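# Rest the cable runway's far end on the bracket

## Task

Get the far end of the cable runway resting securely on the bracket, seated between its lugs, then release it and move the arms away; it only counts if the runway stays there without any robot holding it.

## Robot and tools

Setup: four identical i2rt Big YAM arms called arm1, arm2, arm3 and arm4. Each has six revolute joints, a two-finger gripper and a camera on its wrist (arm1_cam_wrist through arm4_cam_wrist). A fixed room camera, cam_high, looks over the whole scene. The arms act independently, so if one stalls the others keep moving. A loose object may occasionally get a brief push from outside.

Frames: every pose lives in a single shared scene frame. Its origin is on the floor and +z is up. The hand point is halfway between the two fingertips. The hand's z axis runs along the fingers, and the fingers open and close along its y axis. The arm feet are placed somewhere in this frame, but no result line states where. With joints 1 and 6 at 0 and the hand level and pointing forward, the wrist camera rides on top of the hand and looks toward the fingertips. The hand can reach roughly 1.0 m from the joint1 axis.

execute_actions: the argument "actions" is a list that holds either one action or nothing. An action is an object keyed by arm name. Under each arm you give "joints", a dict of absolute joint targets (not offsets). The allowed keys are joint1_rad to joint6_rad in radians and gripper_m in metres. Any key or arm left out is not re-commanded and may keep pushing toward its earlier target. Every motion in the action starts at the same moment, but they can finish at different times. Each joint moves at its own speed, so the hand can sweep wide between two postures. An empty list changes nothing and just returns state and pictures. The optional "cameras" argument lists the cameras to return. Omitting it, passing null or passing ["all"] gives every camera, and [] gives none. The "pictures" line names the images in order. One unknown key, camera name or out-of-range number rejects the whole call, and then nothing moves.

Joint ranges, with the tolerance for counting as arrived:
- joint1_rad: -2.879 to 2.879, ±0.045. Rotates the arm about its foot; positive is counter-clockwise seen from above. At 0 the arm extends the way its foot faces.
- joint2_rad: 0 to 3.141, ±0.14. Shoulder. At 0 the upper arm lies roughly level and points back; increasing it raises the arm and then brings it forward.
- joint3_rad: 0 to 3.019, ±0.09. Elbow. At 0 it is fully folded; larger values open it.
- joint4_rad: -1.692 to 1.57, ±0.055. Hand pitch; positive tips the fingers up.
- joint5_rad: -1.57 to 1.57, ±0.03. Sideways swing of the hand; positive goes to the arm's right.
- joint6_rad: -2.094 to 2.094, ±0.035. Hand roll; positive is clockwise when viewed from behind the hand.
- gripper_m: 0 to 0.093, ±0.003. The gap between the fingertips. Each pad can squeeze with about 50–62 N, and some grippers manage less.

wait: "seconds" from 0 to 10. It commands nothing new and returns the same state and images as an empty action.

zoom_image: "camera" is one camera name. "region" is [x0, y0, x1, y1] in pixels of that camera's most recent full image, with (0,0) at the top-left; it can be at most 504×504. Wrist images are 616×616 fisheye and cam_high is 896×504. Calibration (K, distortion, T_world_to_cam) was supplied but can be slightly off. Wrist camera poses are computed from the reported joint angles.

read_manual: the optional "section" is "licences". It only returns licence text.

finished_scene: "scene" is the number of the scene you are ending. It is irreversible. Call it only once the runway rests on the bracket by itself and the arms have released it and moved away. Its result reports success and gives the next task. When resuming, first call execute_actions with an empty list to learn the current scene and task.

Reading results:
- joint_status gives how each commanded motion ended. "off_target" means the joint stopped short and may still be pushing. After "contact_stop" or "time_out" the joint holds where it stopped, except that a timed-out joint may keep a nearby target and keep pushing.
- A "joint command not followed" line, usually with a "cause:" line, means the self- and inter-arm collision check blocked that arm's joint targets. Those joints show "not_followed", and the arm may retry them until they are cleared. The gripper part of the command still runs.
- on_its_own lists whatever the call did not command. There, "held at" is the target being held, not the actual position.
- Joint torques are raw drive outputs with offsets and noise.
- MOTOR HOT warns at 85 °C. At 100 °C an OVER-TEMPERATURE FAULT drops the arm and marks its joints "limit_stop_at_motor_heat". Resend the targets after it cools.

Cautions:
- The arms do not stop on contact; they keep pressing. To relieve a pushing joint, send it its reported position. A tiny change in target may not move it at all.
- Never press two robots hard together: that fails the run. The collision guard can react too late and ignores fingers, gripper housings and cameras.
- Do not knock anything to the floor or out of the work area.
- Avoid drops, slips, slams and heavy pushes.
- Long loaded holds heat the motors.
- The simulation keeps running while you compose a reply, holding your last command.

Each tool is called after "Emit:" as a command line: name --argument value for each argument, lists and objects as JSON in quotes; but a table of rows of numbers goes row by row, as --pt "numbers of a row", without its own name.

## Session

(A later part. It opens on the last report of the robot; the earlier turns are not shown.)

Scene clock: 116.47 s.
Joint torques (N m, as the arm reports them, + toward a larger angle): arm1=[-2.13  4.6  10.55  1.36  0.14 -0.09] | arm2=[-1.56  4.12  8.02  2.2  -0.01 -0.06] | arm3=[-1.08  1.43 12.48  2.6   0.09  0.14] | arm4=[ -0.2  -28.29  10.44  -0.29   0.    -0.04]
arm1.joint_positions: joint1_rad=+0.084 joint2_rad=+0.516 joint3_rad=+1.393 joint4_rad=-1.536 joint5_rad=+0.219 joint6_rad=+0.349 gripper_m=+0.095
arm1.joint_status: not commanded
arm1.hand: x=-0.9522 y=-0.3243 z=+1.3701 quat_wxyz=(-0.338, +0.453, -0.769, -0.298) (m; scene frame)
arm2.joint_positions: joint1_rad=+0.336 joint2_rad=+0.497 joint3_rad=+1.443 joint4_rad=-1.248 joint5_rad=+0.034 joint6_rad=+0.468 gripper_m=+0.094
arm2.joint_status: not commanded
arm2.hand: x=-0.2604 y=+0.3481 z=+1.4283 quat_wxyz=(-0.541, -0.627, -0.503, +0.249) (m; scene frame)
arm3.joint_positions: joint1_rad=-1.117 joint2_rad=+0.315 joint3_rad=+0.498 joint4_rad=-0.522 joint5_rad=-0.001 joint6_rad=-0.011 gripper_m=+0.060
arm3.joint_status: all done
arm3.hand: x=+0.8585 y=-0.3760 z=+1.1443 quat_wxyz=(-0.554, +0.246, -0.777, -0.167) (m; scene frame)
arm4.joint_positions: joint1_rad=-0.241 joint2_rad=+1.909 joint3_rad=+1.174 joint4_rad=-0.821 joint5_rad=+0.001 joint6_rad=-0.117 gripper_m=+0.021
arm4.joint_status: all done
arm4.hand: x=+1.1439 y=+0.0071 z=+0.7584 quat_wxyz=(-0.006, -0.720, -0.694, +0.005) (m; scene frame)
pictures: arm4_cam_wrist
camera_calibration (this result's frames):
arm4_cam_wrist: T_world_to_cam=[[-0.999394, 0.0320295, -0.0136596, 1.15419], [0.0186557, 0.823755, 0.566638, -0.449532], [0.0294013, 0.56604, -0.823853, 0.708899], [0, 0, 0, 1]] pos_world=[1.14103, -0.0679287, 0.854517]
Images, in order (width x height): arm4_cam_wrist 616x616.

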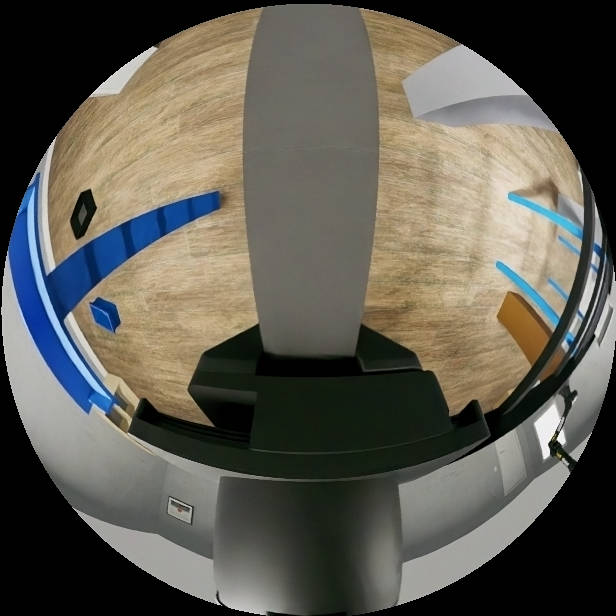

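Emit:
execute_actions --actions '[{"arm3":{"joints":{"joint2_rad":1.197,"joint3_rad":0.72,"joint4_rad":-0.01}},"arm4":{"joints":{"joint1_rad":0.09,"joint2_rad":1.75,"joint3_rad":1.25,"joint4_rad":-0.83,"joint5_rad":0,"joint6_rad":0.21}}}]' --cameras '["arm3_cam_wrist","arm4_cam_wrist","cam_high"]'

Scene clock: 126.83 s.
Joint torques (N m, as the arm reports them, + toward a larger angle): arm1=[-2.14  4.56 10.47  1.34  0.15 -0.08] | arm2=[-1.57  4.1   8.03  2.2  -0.01 -0.06] | arm3=[-1.08 -7.45 11.67  2.53  0.08  0.14] | arm4=[ -0.21 -30.96  11.85   0.11  -0.03   0.04]
arm1.joint_positions: joint1_rad=+0.084 joint2_rad=+0.516 joint3_rad=+1.393 joint4_rad=-1.536 joint5_rad=+0.219 joint6_rad=+0.349 gripper_m=+0.095
arm1.joint_status: not commanded
arm1.hand: x=-0.9522 y=-0.3243 z=+1.3701 quat_wxyz=(-0.338, +0.453, -0.769, -0.298) (m; scene frame)
arm2.joint_positions: joint1_rad=+0.336 joint2_rad=+0.497 joint3_rad=+1.443 joint4_rad=-1.248 joint5_rad=+0.034 joint6_rad=+0.468 gripper_m=+0.094
arm2.joint_status: not commanded
arm2.hand: x=-0.2604 y=+0.3481 z=+1.4283 quat_wxyz=(-0.541, -0.627, -0.503, +0.249) (m; scene frame)
arm3.joint_positions: joint1_rad=-1.117 joint2_rad=+1.184 joint3_rad=+0.714 joint4_rad=-0.032 joint5_rad=-0.001 joint6_rad=-0.011 gripper_m=+0.060
arm3.joint_status: all done
arm3.hand: x=+1.0302 y=-0.2590 z=+1.0599 quat_wxyz=(-0.489, +0.260, -0.820, -0.147) (m; scene frame)
arm4.joint_positions: joint1_rad=+0.075 joint2_rad=+1.906 joint3_rad=+1.174 joint4_rad=-0.819 joint5_rad=+0.002 joint6_rad=+0.200 gripper_m=+0.021
arm4.joint_status: joint2_rad time_out (moved -0.002 of -0.159); the others done
arm4.on_its_own: joint2_rad reads +1.906 and still pushes toward +1.750 since a time_out
arm4.hand: x=+1.3008 y=+0.0073 z=+0.7598 quat_wxyz=(-0.009, -0.720, -0.694, +0.005) (m; scene frame)
pictures: arm3_cam_wrist, arm4_cam_wrist, cam_high
camera_calibration (this result's frames):
arm3_cam_wrist: T_world_to_cam=[[0.56964, -0.821727, 0.0165642, -0.815302], [-0.73422, -0.517829, -0.439061, 1.09117], [0.369366, 0.237945, -0.898305, 0.753374], [0, 0, 0, 1]] pos_world=[0.987317, -0.284178, 1.16935]
arm4_cam_wrist: T_world_to_cam=[[-0.999331, 0.0319585, -0.0177736, 1.31405], [0.0164029, 0.826146, 0.563217, -0.447897], [0.0326832, 0.562549, -0.826118, 0.702904], [0, 0, 0, 1]] pos_world=[1.29754, -0.0673846, 0.8563]
Images, in order (width x height): arm3_cam_wrist 616x616, arm4_cam_wrist 616x616, cam_high 896x504.

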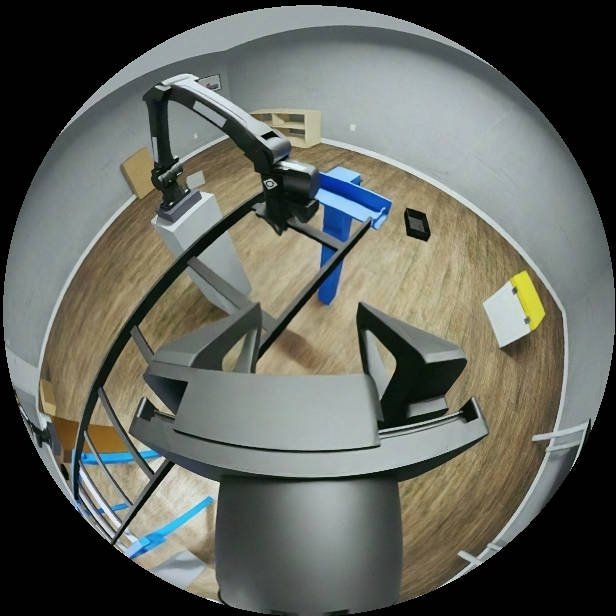

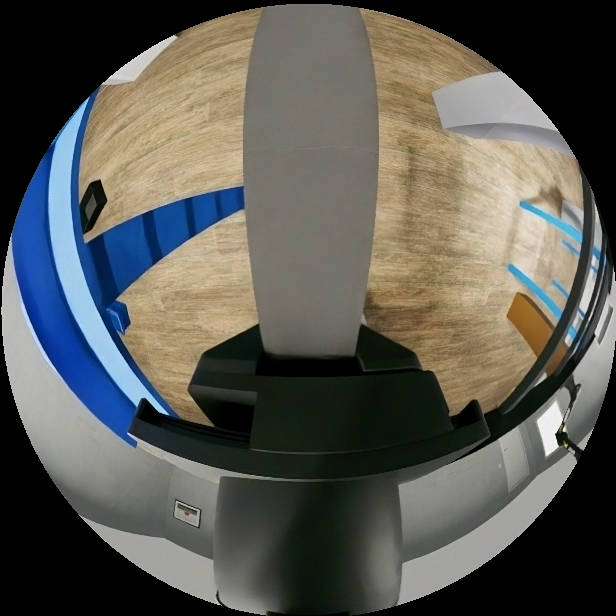

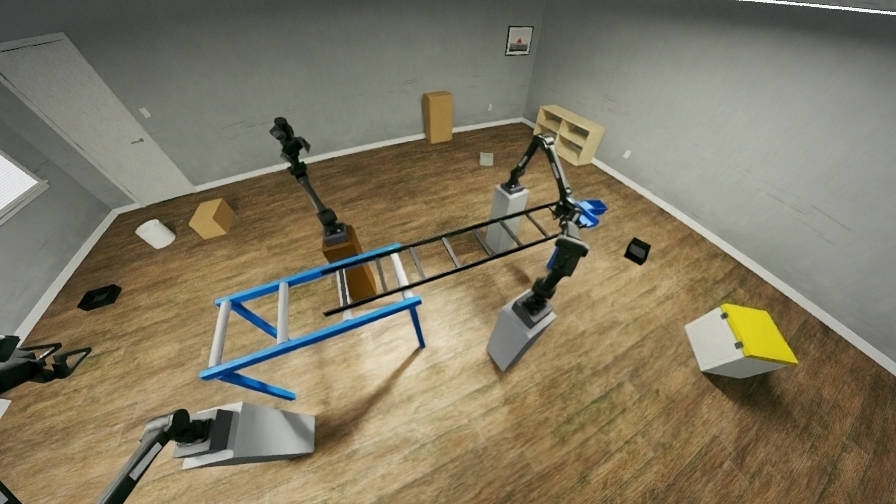

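Emit:
zoom_image --camera "arm3_cam_wrist" --region '[290, 160, 410, 260]'

Region (290, 160, 410, 260) of arm3_cam_wrist's 616x616 image, scaled by 4.200, with more detail than that image has.

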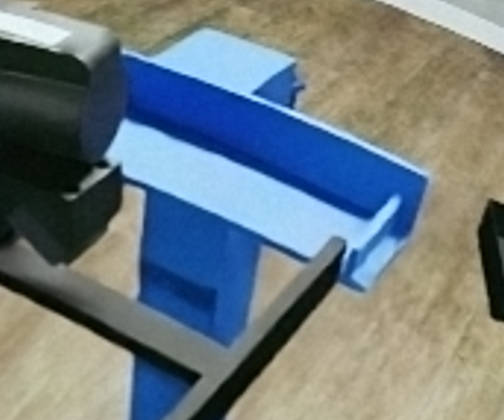

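Emit:
execute_actions --actions '[{"arm4":{"joints":{"joint1_rad":0.295,"joint2_rad":1.735,"joint3_rad":1.26,"joint4_rad":-0.855,"joint5_rad":0,"joint6_rad":0.4}}}]' --cameras '["arm3_cam_wrist","arm4_cam_wrist"]'

Emit:
zoom_image --camera "arm3_cam_wrist" --region '[290, 160, 410, 260]'

Scene clock: 152.43 s.
Joint torques (N m, as the arm reports them, + toward a larger angle): arm1=[-2.2   4.34 10.51  1.38  0.16 -0.08] | arm2=[-1.52  4.04  8.04  2.19 -0.01 -0.06] | arm3=[-1.07 -7.44 11.66  2.53  0.08  0.14] | arm4=[ -0.75 -32.72  11.95  -1.04  -0.23  -0.06]
arm1.joint_positions: joint1_rad=+0.084 joint2_rad=+0.516 joint3_rad=+1.393 joint4_rad=-1.536 joint5_rad=+0.219 joint6_rad=+0.349 gripper_m=+0.095
arm1.joint_status: not commanded
arm1.hand: x=-0.9522 y=-0.3243 z=+1.3701 quat_wxyz=(-0.338, +0.453, -0.769, -0.298) (m; scene frame)
arm2.joint_positions: joint1_rad=+0.336 joint2_rad=+0.497 joint3_rad=+1.443 joint4_rad=-1.248 joint5_rad=+0.034 joint6_rad=+0.468 gripper_m=+0.094
arm2.joint_status: not commanded
arm2.hand: x=-0.2604 y=+0.3481 z=+1.4283 quat_wxyz=(-0.541, -0.627, -0.503, +0.249) (m; scene frame)
arm3.joint_positions: joint1_rad=-1.117 joint2_rad=+1.184 joint3_rad=+0.714 joint4_rad=-0.032 joint5_rad=-0.001 joint6_rad=-0.011 gripper_m=+0.060
arm3.joint_status: not commanded
arm3.hand: x=+1.0302 y=-0.2590 z=+1.0599 quat_wxyz=(-0.489, +0.260, -0.820, -0.147) (m; scene frame)
arm4.joint_positions: joint1_rad=+0.289 joint2_rad=+1.909 joint3_rad=+1.184 joint4_rad=-0.814 joint5_rad=+0.008 joint6_rad=+0.398 gripper_m=+0.020
arm4.joint_status: joint2_rad time_out (moved +0.002 of -0.171); the others done
arm4.on_its_own: joint2_rad reads +1.909 and still pushes toward +1.735 since a time_out
arm4.hand: x=+1.4050 y=+0.0297 z=+0.7622 quat_wxyz=(-0.015, -0.714, -0.700, +0.008) (m; scene frame)
pictures: arm3_cam_wrist, arm4_cam_wrist
camera_calibration (this result's frames):
arm3_cam_wrist: T_world_to_cam=[[0.56964, -0.821727, 0.0165642, -0.815302], [-0.73422, -0.517829, -0.439061, 1.09117], [0.369366, 0.237945, -0.898305, 0.753374], [0, 0, 0, 1]] pos_world=[0.987317, -0.284178, 1.16935]
arm4_cam_wrist: T_world_to_cam=[[-0.999629, 0.016566, -0.0216203, 1.42127], [0.00187832, 0.833813, 0.552044, -0.440781], [0.0271724, 0.551799, -0.833535, 0.702502], [0, 0, 0, 1]] pos_world=[1.40248, -0.0436554, 0.859619]
Images, in order (width x height): arm3_cam_wrist 616x616, arm4_cam_wrist 616x616.

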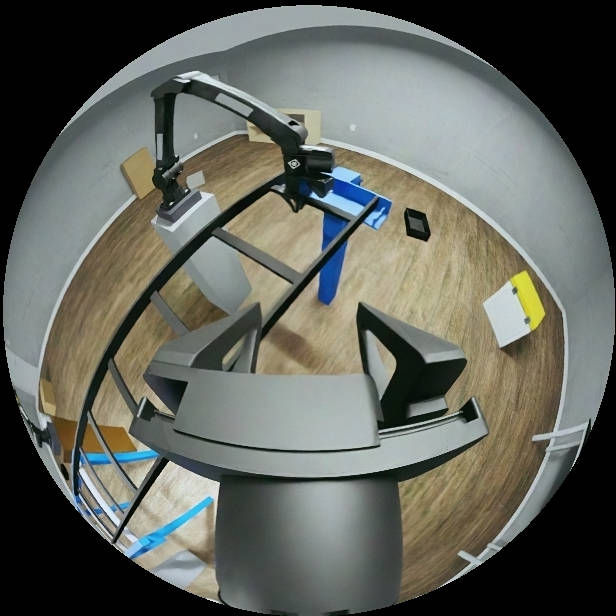

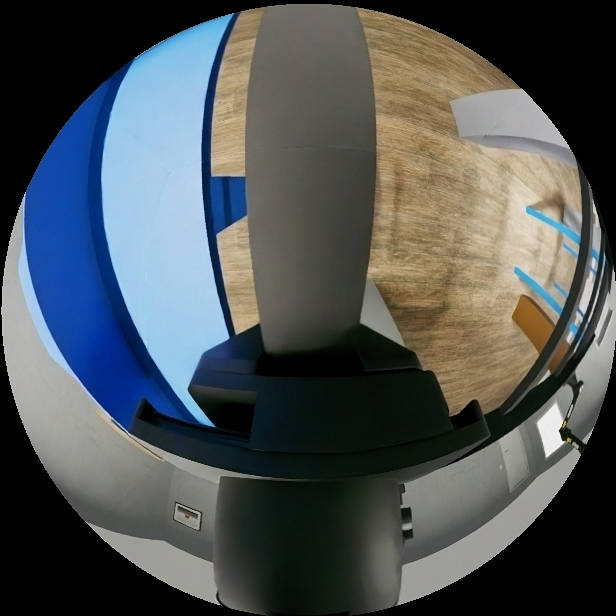

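Region (290, 160, 410, 260) of arm3_cam_wrist's 616x616 image, scaled by 4.200, with more detail than that image has.

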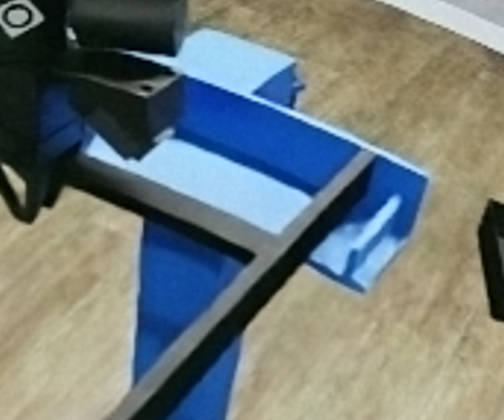

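Emit:
execute_actions --actions '[{"arm4":{"joints":{"joint1_rad":0.28,"joint2_rad":1.83,"joint3_rad":1.27,"joint4_rad":-0.77}}}]' --cameras '["arm3_cam_wrist"]'

Emit:
zoom_image --camera "arm3_cam_wrist" --region '[290, 160, 410, 260]'

Scene clock: 168.87 s.
Joint torques (N m, as the arm reports them, + toward a larger angle): arm1=[-2.09  4.4  10.49  1.39  0.15 -0.08] | arm2=[-1.52  4.01  8.04  2.2  -0.01 -0.06] | arm3=[-1.04 -7.43 11.65  2.53  0.08  0.14] | arm4=[ -1.83 -27.16  12.52   1.1   -0.18  -0.05]
arm1.joint_positions: joint1_rad=+0.084 joint2_rad=+0.516 joint3_rad=+1.393 joint4_rad=-1.536 joint5_rad=+0.219 joint6_rad=+0.349 gripper_m=+0.095
arm1.joint_status: not commanded
arm1.hand: x=-0.9522 y=-0.3243 z=+1.3701 quat_wxyz=(-0.338, +0.453, -0.769, -0.298) (m; scene frame)
arm2.joint_positions: joint1_rad=+0.336 joint2_rad=+0.497 joint3_rad=+1.443 joint4_rad=-1.248 joint5_rad=+0.034 joint6_rad=+0.468 gripper_m=+0.094
arm2.joint_status: not commanded
arm2.hand: x=-0.2604 y=+0.3481 z=+1.4283 quat_wxyz=(-0.541, -0.627, -0.503, +0.249) (m; scene frame)
arm3.joint_positions: joint1_rad=-1.117 joint2_rad=+1.184 joint3_rad=+0.714 joint4_rad=-0.032 joint5_rad=-0.001 joint6_rad=-0.011 gripper_m=+0.060
arm3.joint_status: not commanded
arm3.hand: x=+1.0302 y=-0.2590 z=+1.0599 quat_wxyz=(-0.489, +0.260, -0.820, -0.147) (m; scene frame)
arm4.joint_positions: joint1_rad=+0.289 joint2_rad=+1.937 joint3_rad=+1.184 joint4_rad=-0.788 joint5_rad=+0.007 joint6_rad=+0.398 gripper_m=+0.020
arm4.joint_status: all done
arm4.hand: x=+1.4053 y=+0.0282 z=+0.7489 quat_wxyz=(-0.014, -0.715, -0.699, +0.008) (m; scene frame)
pictures: arm3_cam_wrist
camera_calibration (this result's frames):
arm3_cam_wrist: T_world_to_cam=[[0.56964, -0.821727, 0.0165642, -0.815302], [-0.73422, -0.517829, -0.439061, 1.09117], [0.369366, 0.237945, -0.898305, 0.753374], [0, 0, 0, 1]] pos_world=[0.987317, -0.284178, 1.16935]
Images, in order (width x height): arm3_cam_wrist 616x616.

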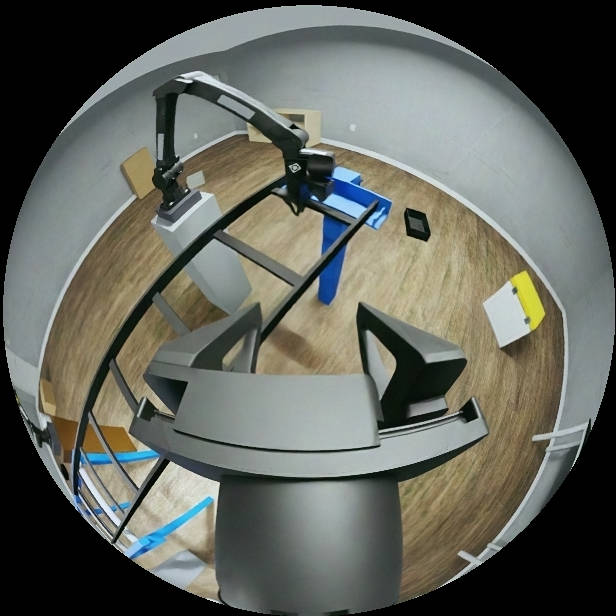

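Region (290, 160, 410, 260) of arm3_cam_wrist's 616x616 image, scaled by 4.200, with more detail than that image has.

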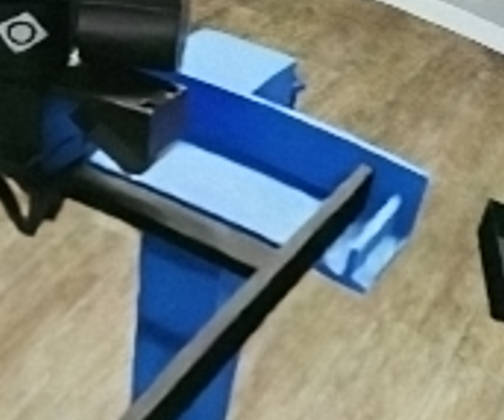

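Emit:
execute_actions --actions '[{"arm4":{"joints":{"joint1_rad":0.289,"joint2_rad":1.94,"joint3_rad":1.205,"joint4_rad":-0.78}}}]' --cameras '[]'

Emit:
execute_actions --actions '[{"arm4":{"joints":{"gripper_m":0.04}}}]' --cameras '["arm4_cam_wrist"]'

Scene clock: 174.57 s.
Joint torques (N m, as the arm reports them, + toward a larger angle): arm1=[-2.11  4.58 10.45  1.37  0.15 -0.07] | arm2=[-1.58  4.08  8.01  2.21 -0.01 -0.06] | arm3=[-1.06 -7.46 11.67  2.52  0.09  0.14] | arm4=[ -1.09 -17.58   7.93   0.74  -0.19  -0.05]
arm1.joint_positions: joint1_rad=+0.084 joint2_rad=+0.516 joint3_rad=+1.393 joint4_rad=-1.536 joint5_rad=+0.219 joint6_rad=+0.349 gripper_m=+0.095
arm1.joint_status: not commanded
arm1.hand: x=-0.9522 y=-0.3243 z=+1.3701 quat_wxyz=(-0.338, +0.453, -0.769, -0.298) (m; scene frame)
arm2.joint_positions: joint1_rad=+0.336 joint2_rad=+0.497 joint3_rad=+1.443 joint4_rad=-1.248 joint5_rad=+0.034 joint6_rad=+0.468 gripper_m=+0.094
arm2.joint_status: not commanded
arm2.hand: x=-0.2604 y=+0.3481 z=+1.4283 quat_wxyz=(-0.541, -0.627, -0.503, +0.249) (m; scene frame)
arm3.joint_positions: joint1_rad=-1.117 joint2_rad=+1.184 joint3_rad=+0.714 joint4_rad=-0.032 joint5_rad=-0.001 joint6_rad=-0.011 gripper_m=+0.060
arm3.joint_status: not commanded
arm3.hand: x=+1.0302 y=-0.2590 z=+1.0599 quat_wxyz=(-0.489, +0.260, -0.820, -0.147) (m; scene frame)
arm4.joint_positions: joint1_rad=+0.289 joint2_rad=+1.940 joint3_rad=+1.182 joint4_rad=-0.789 joint5_rad=+0.007 joint6_rad=+0.398 gripper_m=+0.020
arm4.joint_status: all done
arm4.hand: x=+1.4048 y=+0.0296 z=+0.7468 quat_wxyz=(-0.011, -0.715, -0.699, +0.007) (m; scene frame)
pictures: none
No camera images: the call's "cameras" was empty. Leave "cameras" out to get every camera's image.

Scene clock: 175.17 s.
Joint torques (N m, as the arm reports them, + toward a larger angle): arm1=[-2.13  4.35 10.53  1.39  0.16 -0.08] | arm2=[-1.56  4.1   8.03  2.22 -0.01 -0.06] | arm3=[-1.04 -7.43 11.65  2.52  0.09  0.14] | arm4=[ -0.83 -17.81   7.91   0.77  -0.11  -0.04]
arm1.joint_positions: joint1_rad=+0.084 joint2_rad=+0.516 joint3_rad=+1.393 joint4_rad=-1.536 joint5_rad=+0.219 joint6_rad=+0.349 gripper_m=+0.095
arm1.joint_status: not commanded
arm1.hand: x=-0.9522 y=-0.3243 z=+1.3701 quat_wxyz=(-0.338, +0.453, -0.769, -0.298) (m; scene frame)
arm2.joint_positions: joint1_rad=+0.336 joint2_rad=+0.497 joint3_rad=+1.443 joint4_rad=-1.248 joint5_rad=+0.034 joint6_rad=+0.468 gripper_m=+0.094
arm2.joint_status: not commanded
arm2.hand: x=-0.2604 y=+0.3481 z=+1.4283 quat_wxyz=(-0.541, -0.627, -0.503, +0.249) (m; scene frame)
arm3.joint_positions: joint1_rad=-1.117 joint2_rad=+1.184 joint3_rad=+0.714 joint4_rad=-0.032 joint5_rad=-0.001 joint6_rad=-0.011 gripper_m=+0.060
arm3.joint_status: not commanded
arm3.hand: x=+1.0302 y=-0.2590 z=+1.0599 quat_wxyz=(-0.489, +0.260, -0.820, -0.147) (m; scene frame)
arm4.joint_positions: joint1_rad=+0.286 joint2_rad=+1.939 joint3_rad=+1.183 joint4_rad=-0.788 joint5_rad=+0.005 joint6_rad=+0.399 gripper_m=+0.040
arm4.joint_status: all done
arm4.hand: x=+1.4039 y=+0.0288 z=+0.7473 quat_wxyz=(-0.012, -0.716, -0.698, +0.006) (m; scene frame)
pictures: arm4_cam_wrist
camera_calibration (this result's frames):
arm4_cam_wrist: T_world_to_cam=[[-0.999554, 0.0208093, -0.0214058, 1.41955], [0.00534433, 0.830172, 0.557482, -0.4406], [0.0293713, 0.557119, -0.829913, 0.684656], [0, 0, 0, 1]] pos_world=[1.40116, -0.0452012, 0.844218]
Images, in order (width x height): arm4_cam_wrist 616x616.

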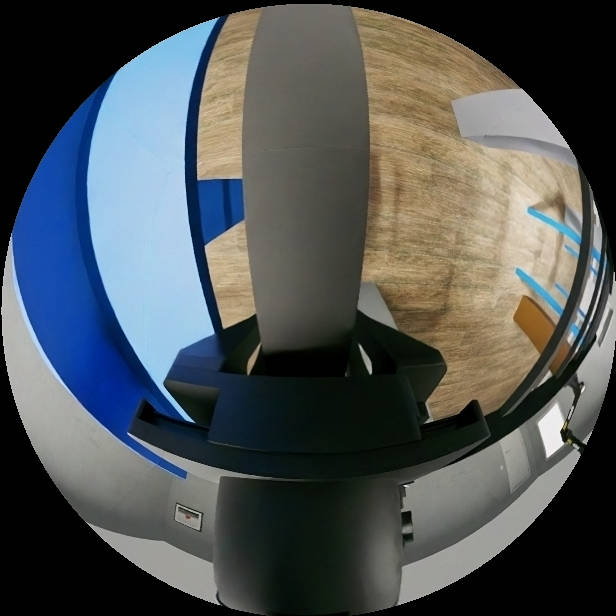

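Emit:
execute_actions --actions '[{"arm3":{"joints":{"joint2_rad":0.6,"joint3_rad":0.6}},"arm4":{"joints":{"joint2_rad":1.2,"joint4_rad":-0.875}}}]' --cameras '["arm4_cam_wrist","cam_high"]'

Scene clock: 184.00 s.
Joint torques (N m, as the arm reports them, + toward a larger angle): arm1=[-2.27  4.46 10.5   1.37  0.15 -0.07] | arm2=[-1.53  4.07  8.03  2.22 -0.01 -0.06] | arm3=[-1.04  0.12 13.68  2.36  0.09  0.14] | arm4=[-0.77 -8.14 11.06  1.03  0.01 -0.08]
arm1.joint_positions: joint1_rad=+0.084 joint2_rad=+0.516 joint3_rad=+1.393 joint4_rad=-1.536 joint5_rad=+0.219 joint6_rad=+0.349 gripper_m=+0.095
arm1.joint_status: not commanded
arm1.hand: x=-0.9522 y=-0.3243 z=+1.3701 quat_wxyz=(-0.338, +0.453, -0.769, -0.298) (m; scene frame)
arm2.joint_positions: joint1_rad=+0.336 joint2_rad=+0.497 joint3_rad=+1.443 joint4_rad=-1.248 joint5_rad=+0.034 joint6_rad=+0.468 gripper_m=+0.094
arm2.joint_status: not commanded
arm2.hand: x=-0.2604 y=+0.3481 z=+1.4283 quat_wxyz=(-0.541, -0.627, -0.503, +0.249) (m; scene frame)
arm3.joint_positions: joint1_rad=-1.117 joint2_rad=+0.597 joint3_rad=+0.586 joint4_rad=-0.024 joint5_rad=-0.001 joint6_rad=-0.011 gripper_m=+0.060
arm3.joint_status: all done
arm3.hand: x=+0.9276 y=-0.3284 z=+1.2308 quat_wxyz=(-0.666, +0.217, -0.685, -0.201) (m; scene frame)
arm4.joint_positions: joint1_rad=+0.286 joint2_rad=+1.193 joint3_rad=+1.183 joint4_rad=-0.864 joint5_rad=+0.002 joint6_rad=+0.399 gripper_m=+0.040
arm4.joint_status: all done
arm4.hand: x=+1.3955 y=+0.0484 z=+1.1110 quat_wxyz=(-0.316, -0.673, -0.656, +0.132) (m; scene frame)
pictures: arm4_cam_wrist, cam_high
camera_calibration (this result's frames):
arm4_cam_wrist: T_world_to_cam=[[-0.963362, -0.0688746, -0.25921, 1.63649], [-0.0602293, 0.997336, -0.0411577, 0.0888586], [0.261354, -0.0240377, -0.964944, 0.83025], [0, 0, 0, 1]] pos_world=[1.3649, 0.0440484, 1.229]
Images, in order (width x height): arm4_cam_wrist 616x616, cam_high 896x504.

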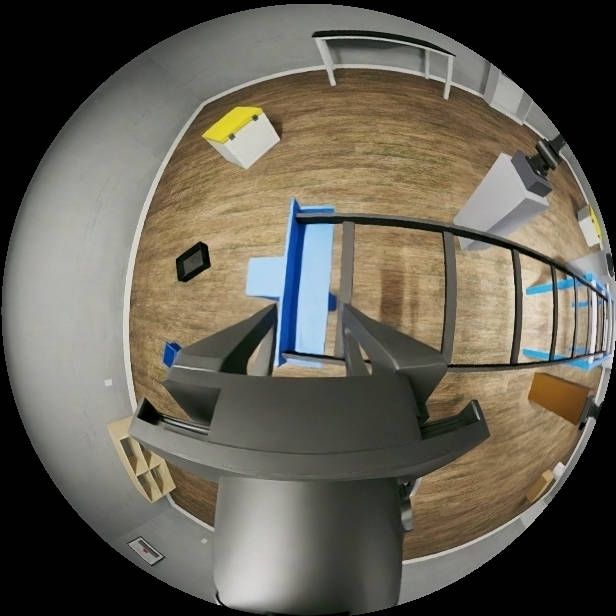

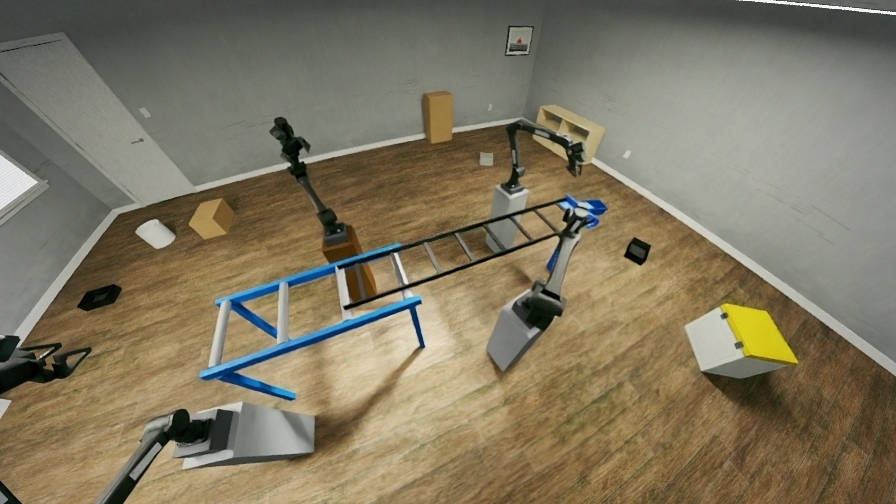

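Emit:
zoom_image --camera "arm4_cam_wrist" --region '[225, 190, 415, 380]'

Region (225, 190, 415, 380) of arm4_cam_wrist's 616x616 image, scaled by 2.653, with more detail than that image has.

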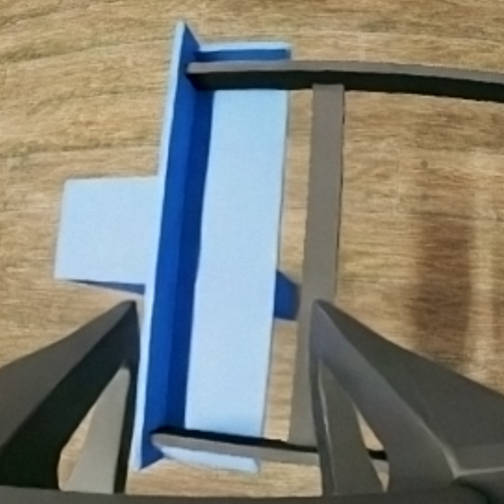

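Emit:
zoom_image --camera "arm4_cam_wrist" --region '[270, 335, 350, 380]'

Emit:
zoom_image --camera "cam_high" --region '[535, 180, 615, 240]'

Region (270, 335, 350, 380) of arm4_cam_wrist's 616x616 image, scaled by 6.300, with more detail than that image has; it fills the top 284 rows of this view, and the rest is white.

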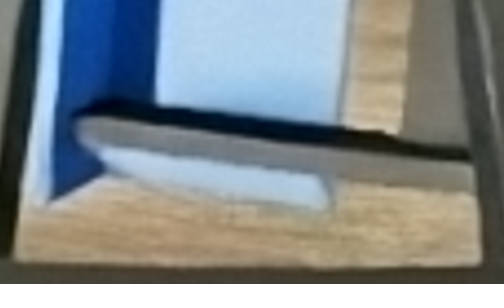

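Region (535, 180, 615, 240) of cam_high's 896x504 image, scaled by 6.300, with more detail than that image has; it fills the top 378 rows of this view, and the rest is white.

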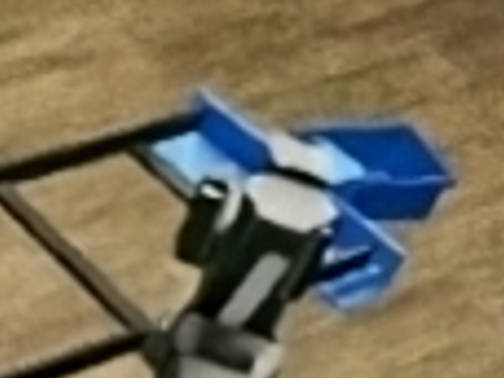

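Emit:
execute_actions --actions '[]' --cameras '["arm3_cam_wrist","arm2_cam_wrist"]'

Scene clock: 200.97 s.
Joint torques (N m, as the arm reports them, + toward a larger angle): arm1=[-2.1   4.4  10.48  1.34  0.16 -0.08] | arm2=[-1.58  4.03  8.02  2.21 -0.01 -0.06] | arm3=[-1.01 -0.12 13.8   2.3   0.09  0.14] | arm4=[-0.88 -8.26 11.15  1.14  0.01 -0.07]
arm1.joint_positions: joint1_rad=+0.084 joint2_rad=+0.516 joint3_rad=+1.393 joint4_rad=-1.536 joint5_rad=+0.219 joint6_rad=+0.349 gripper_m=+0.095
arm1.joint_status: not commanded
arm1.hand: x=-0.9522 y=-0.3243 z=+1.3701 quat_wxyz=(-0.338, +0.453, -0.769, -0.298) (m; scene frame)
arm2.joint_positions: joint1_rad=+0.336 joint2_rad=+0.497 joint3_rad=+1.443 joint4_rad=-1.248 joint5_rad=+0.034 joint6_rad=+0.468 gripper_m=+0.094
arm2.joint_status: not commanded
arm2.hand: x=-0.2604 y=+0.3481 z=+1.4283 quat_wxyz=(-0.541, -0.627, -0.503, +0.249) (m; scene frame)
arm3.joint_positions: joint1_rad=-1.117 joint2_rad=+0.597 joint3_rad=+0.586 joint4_rad=-0.024 joint5_rad=-0.001 joint6_rad=-0.011 gripper_m=+0.060
arm3.joint_status: all done
arm3.hand: x=+0.9276 y=-0.3284 z=+1.2308 quat_wxyz=(-0.666, +0.217, -0.685, -0.201) (m; scene frame)
arm4.joint_positions: joint1_rad=+0.286 joint2_rad=+1.193 joint3_rad=+1.183 joint4_rad=-0.864 joint5_rad=+0.002 joint6_rad=+0.399 gripper_m=+0.040
arm4.joint_status: all done
arm4.hand: x=+1.3955 y=+0.0484 z=+1.1110 quat_wxyz=(-0.316, -0.673, -0.656, +0.132) (m; scene frame)
pictures: arm2_cam_wrist, arm3_cam_wrist
camera_calibration (this result's frames):
arm2_cam_wrist: T_world_to_cam=[[-0.898821, -0.0862929, -0.429738, 0.406283], [0.174447, 0.829008, -0.531332, 0.521021], [0.402107, -0.552539, -0.730076, 1.46661], [0, 0, 0, 1]] pos_world=[-0.315451, 0.41349, 1.52217]
arm3_cam_wrist: T_world_to_cam=[[0.564259, -0.8254, 0.018091, -0.814803], [-0.49068, -0.3529, -0.796677, 1.32333], [0.663962, 0.440656, -0.604134, 0.392547], [0, 0, 0, 1]] pos_world=[0.848457, -0.378513, 1.30616]
Images, in order (width x height): arm2_cam_wrist 616x616, arm3_cam_wrist 616x616.

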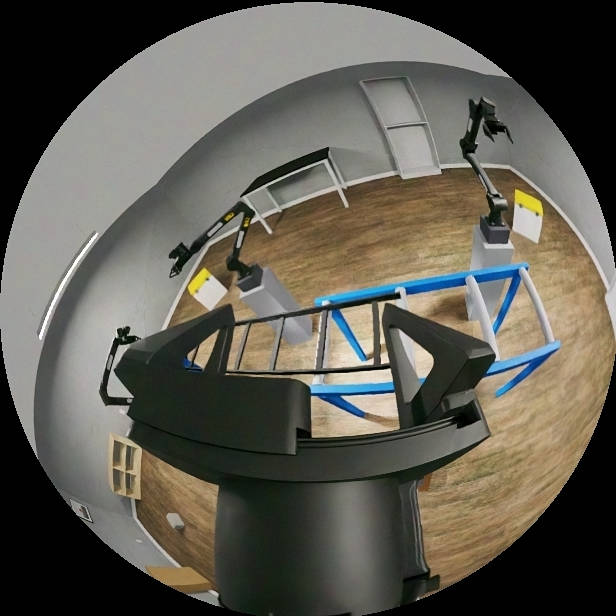

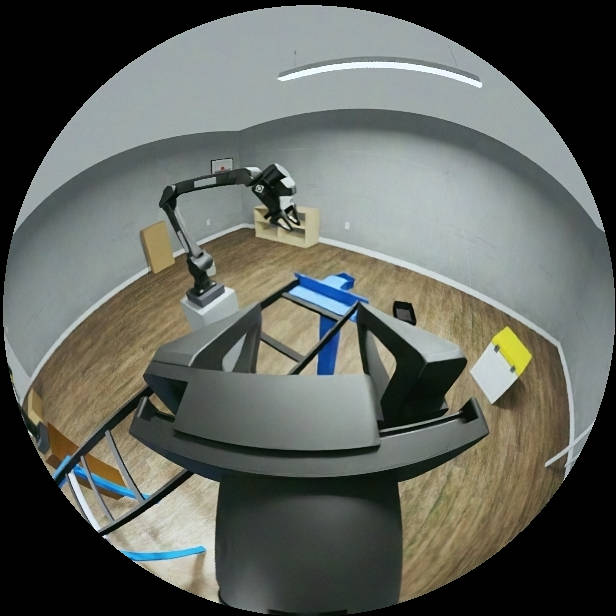

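Emit:
zoom_image --camera "arm3_cam_wrist" --region '[270, 260, 380, 330]'

Region (270, 260, 380, 330) of arm3_cam_wrist's 616x616 image, scaled by 4.582, with more detail than that image has; it fills the top 321 rows of this view, and the rest is white.

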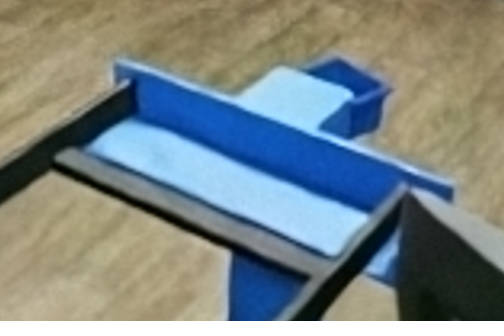

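The +y rail sits flat on the shelf, with no lug showing under it.

Emit:
finished_scene --scene 2

The scene is finished: the task was done.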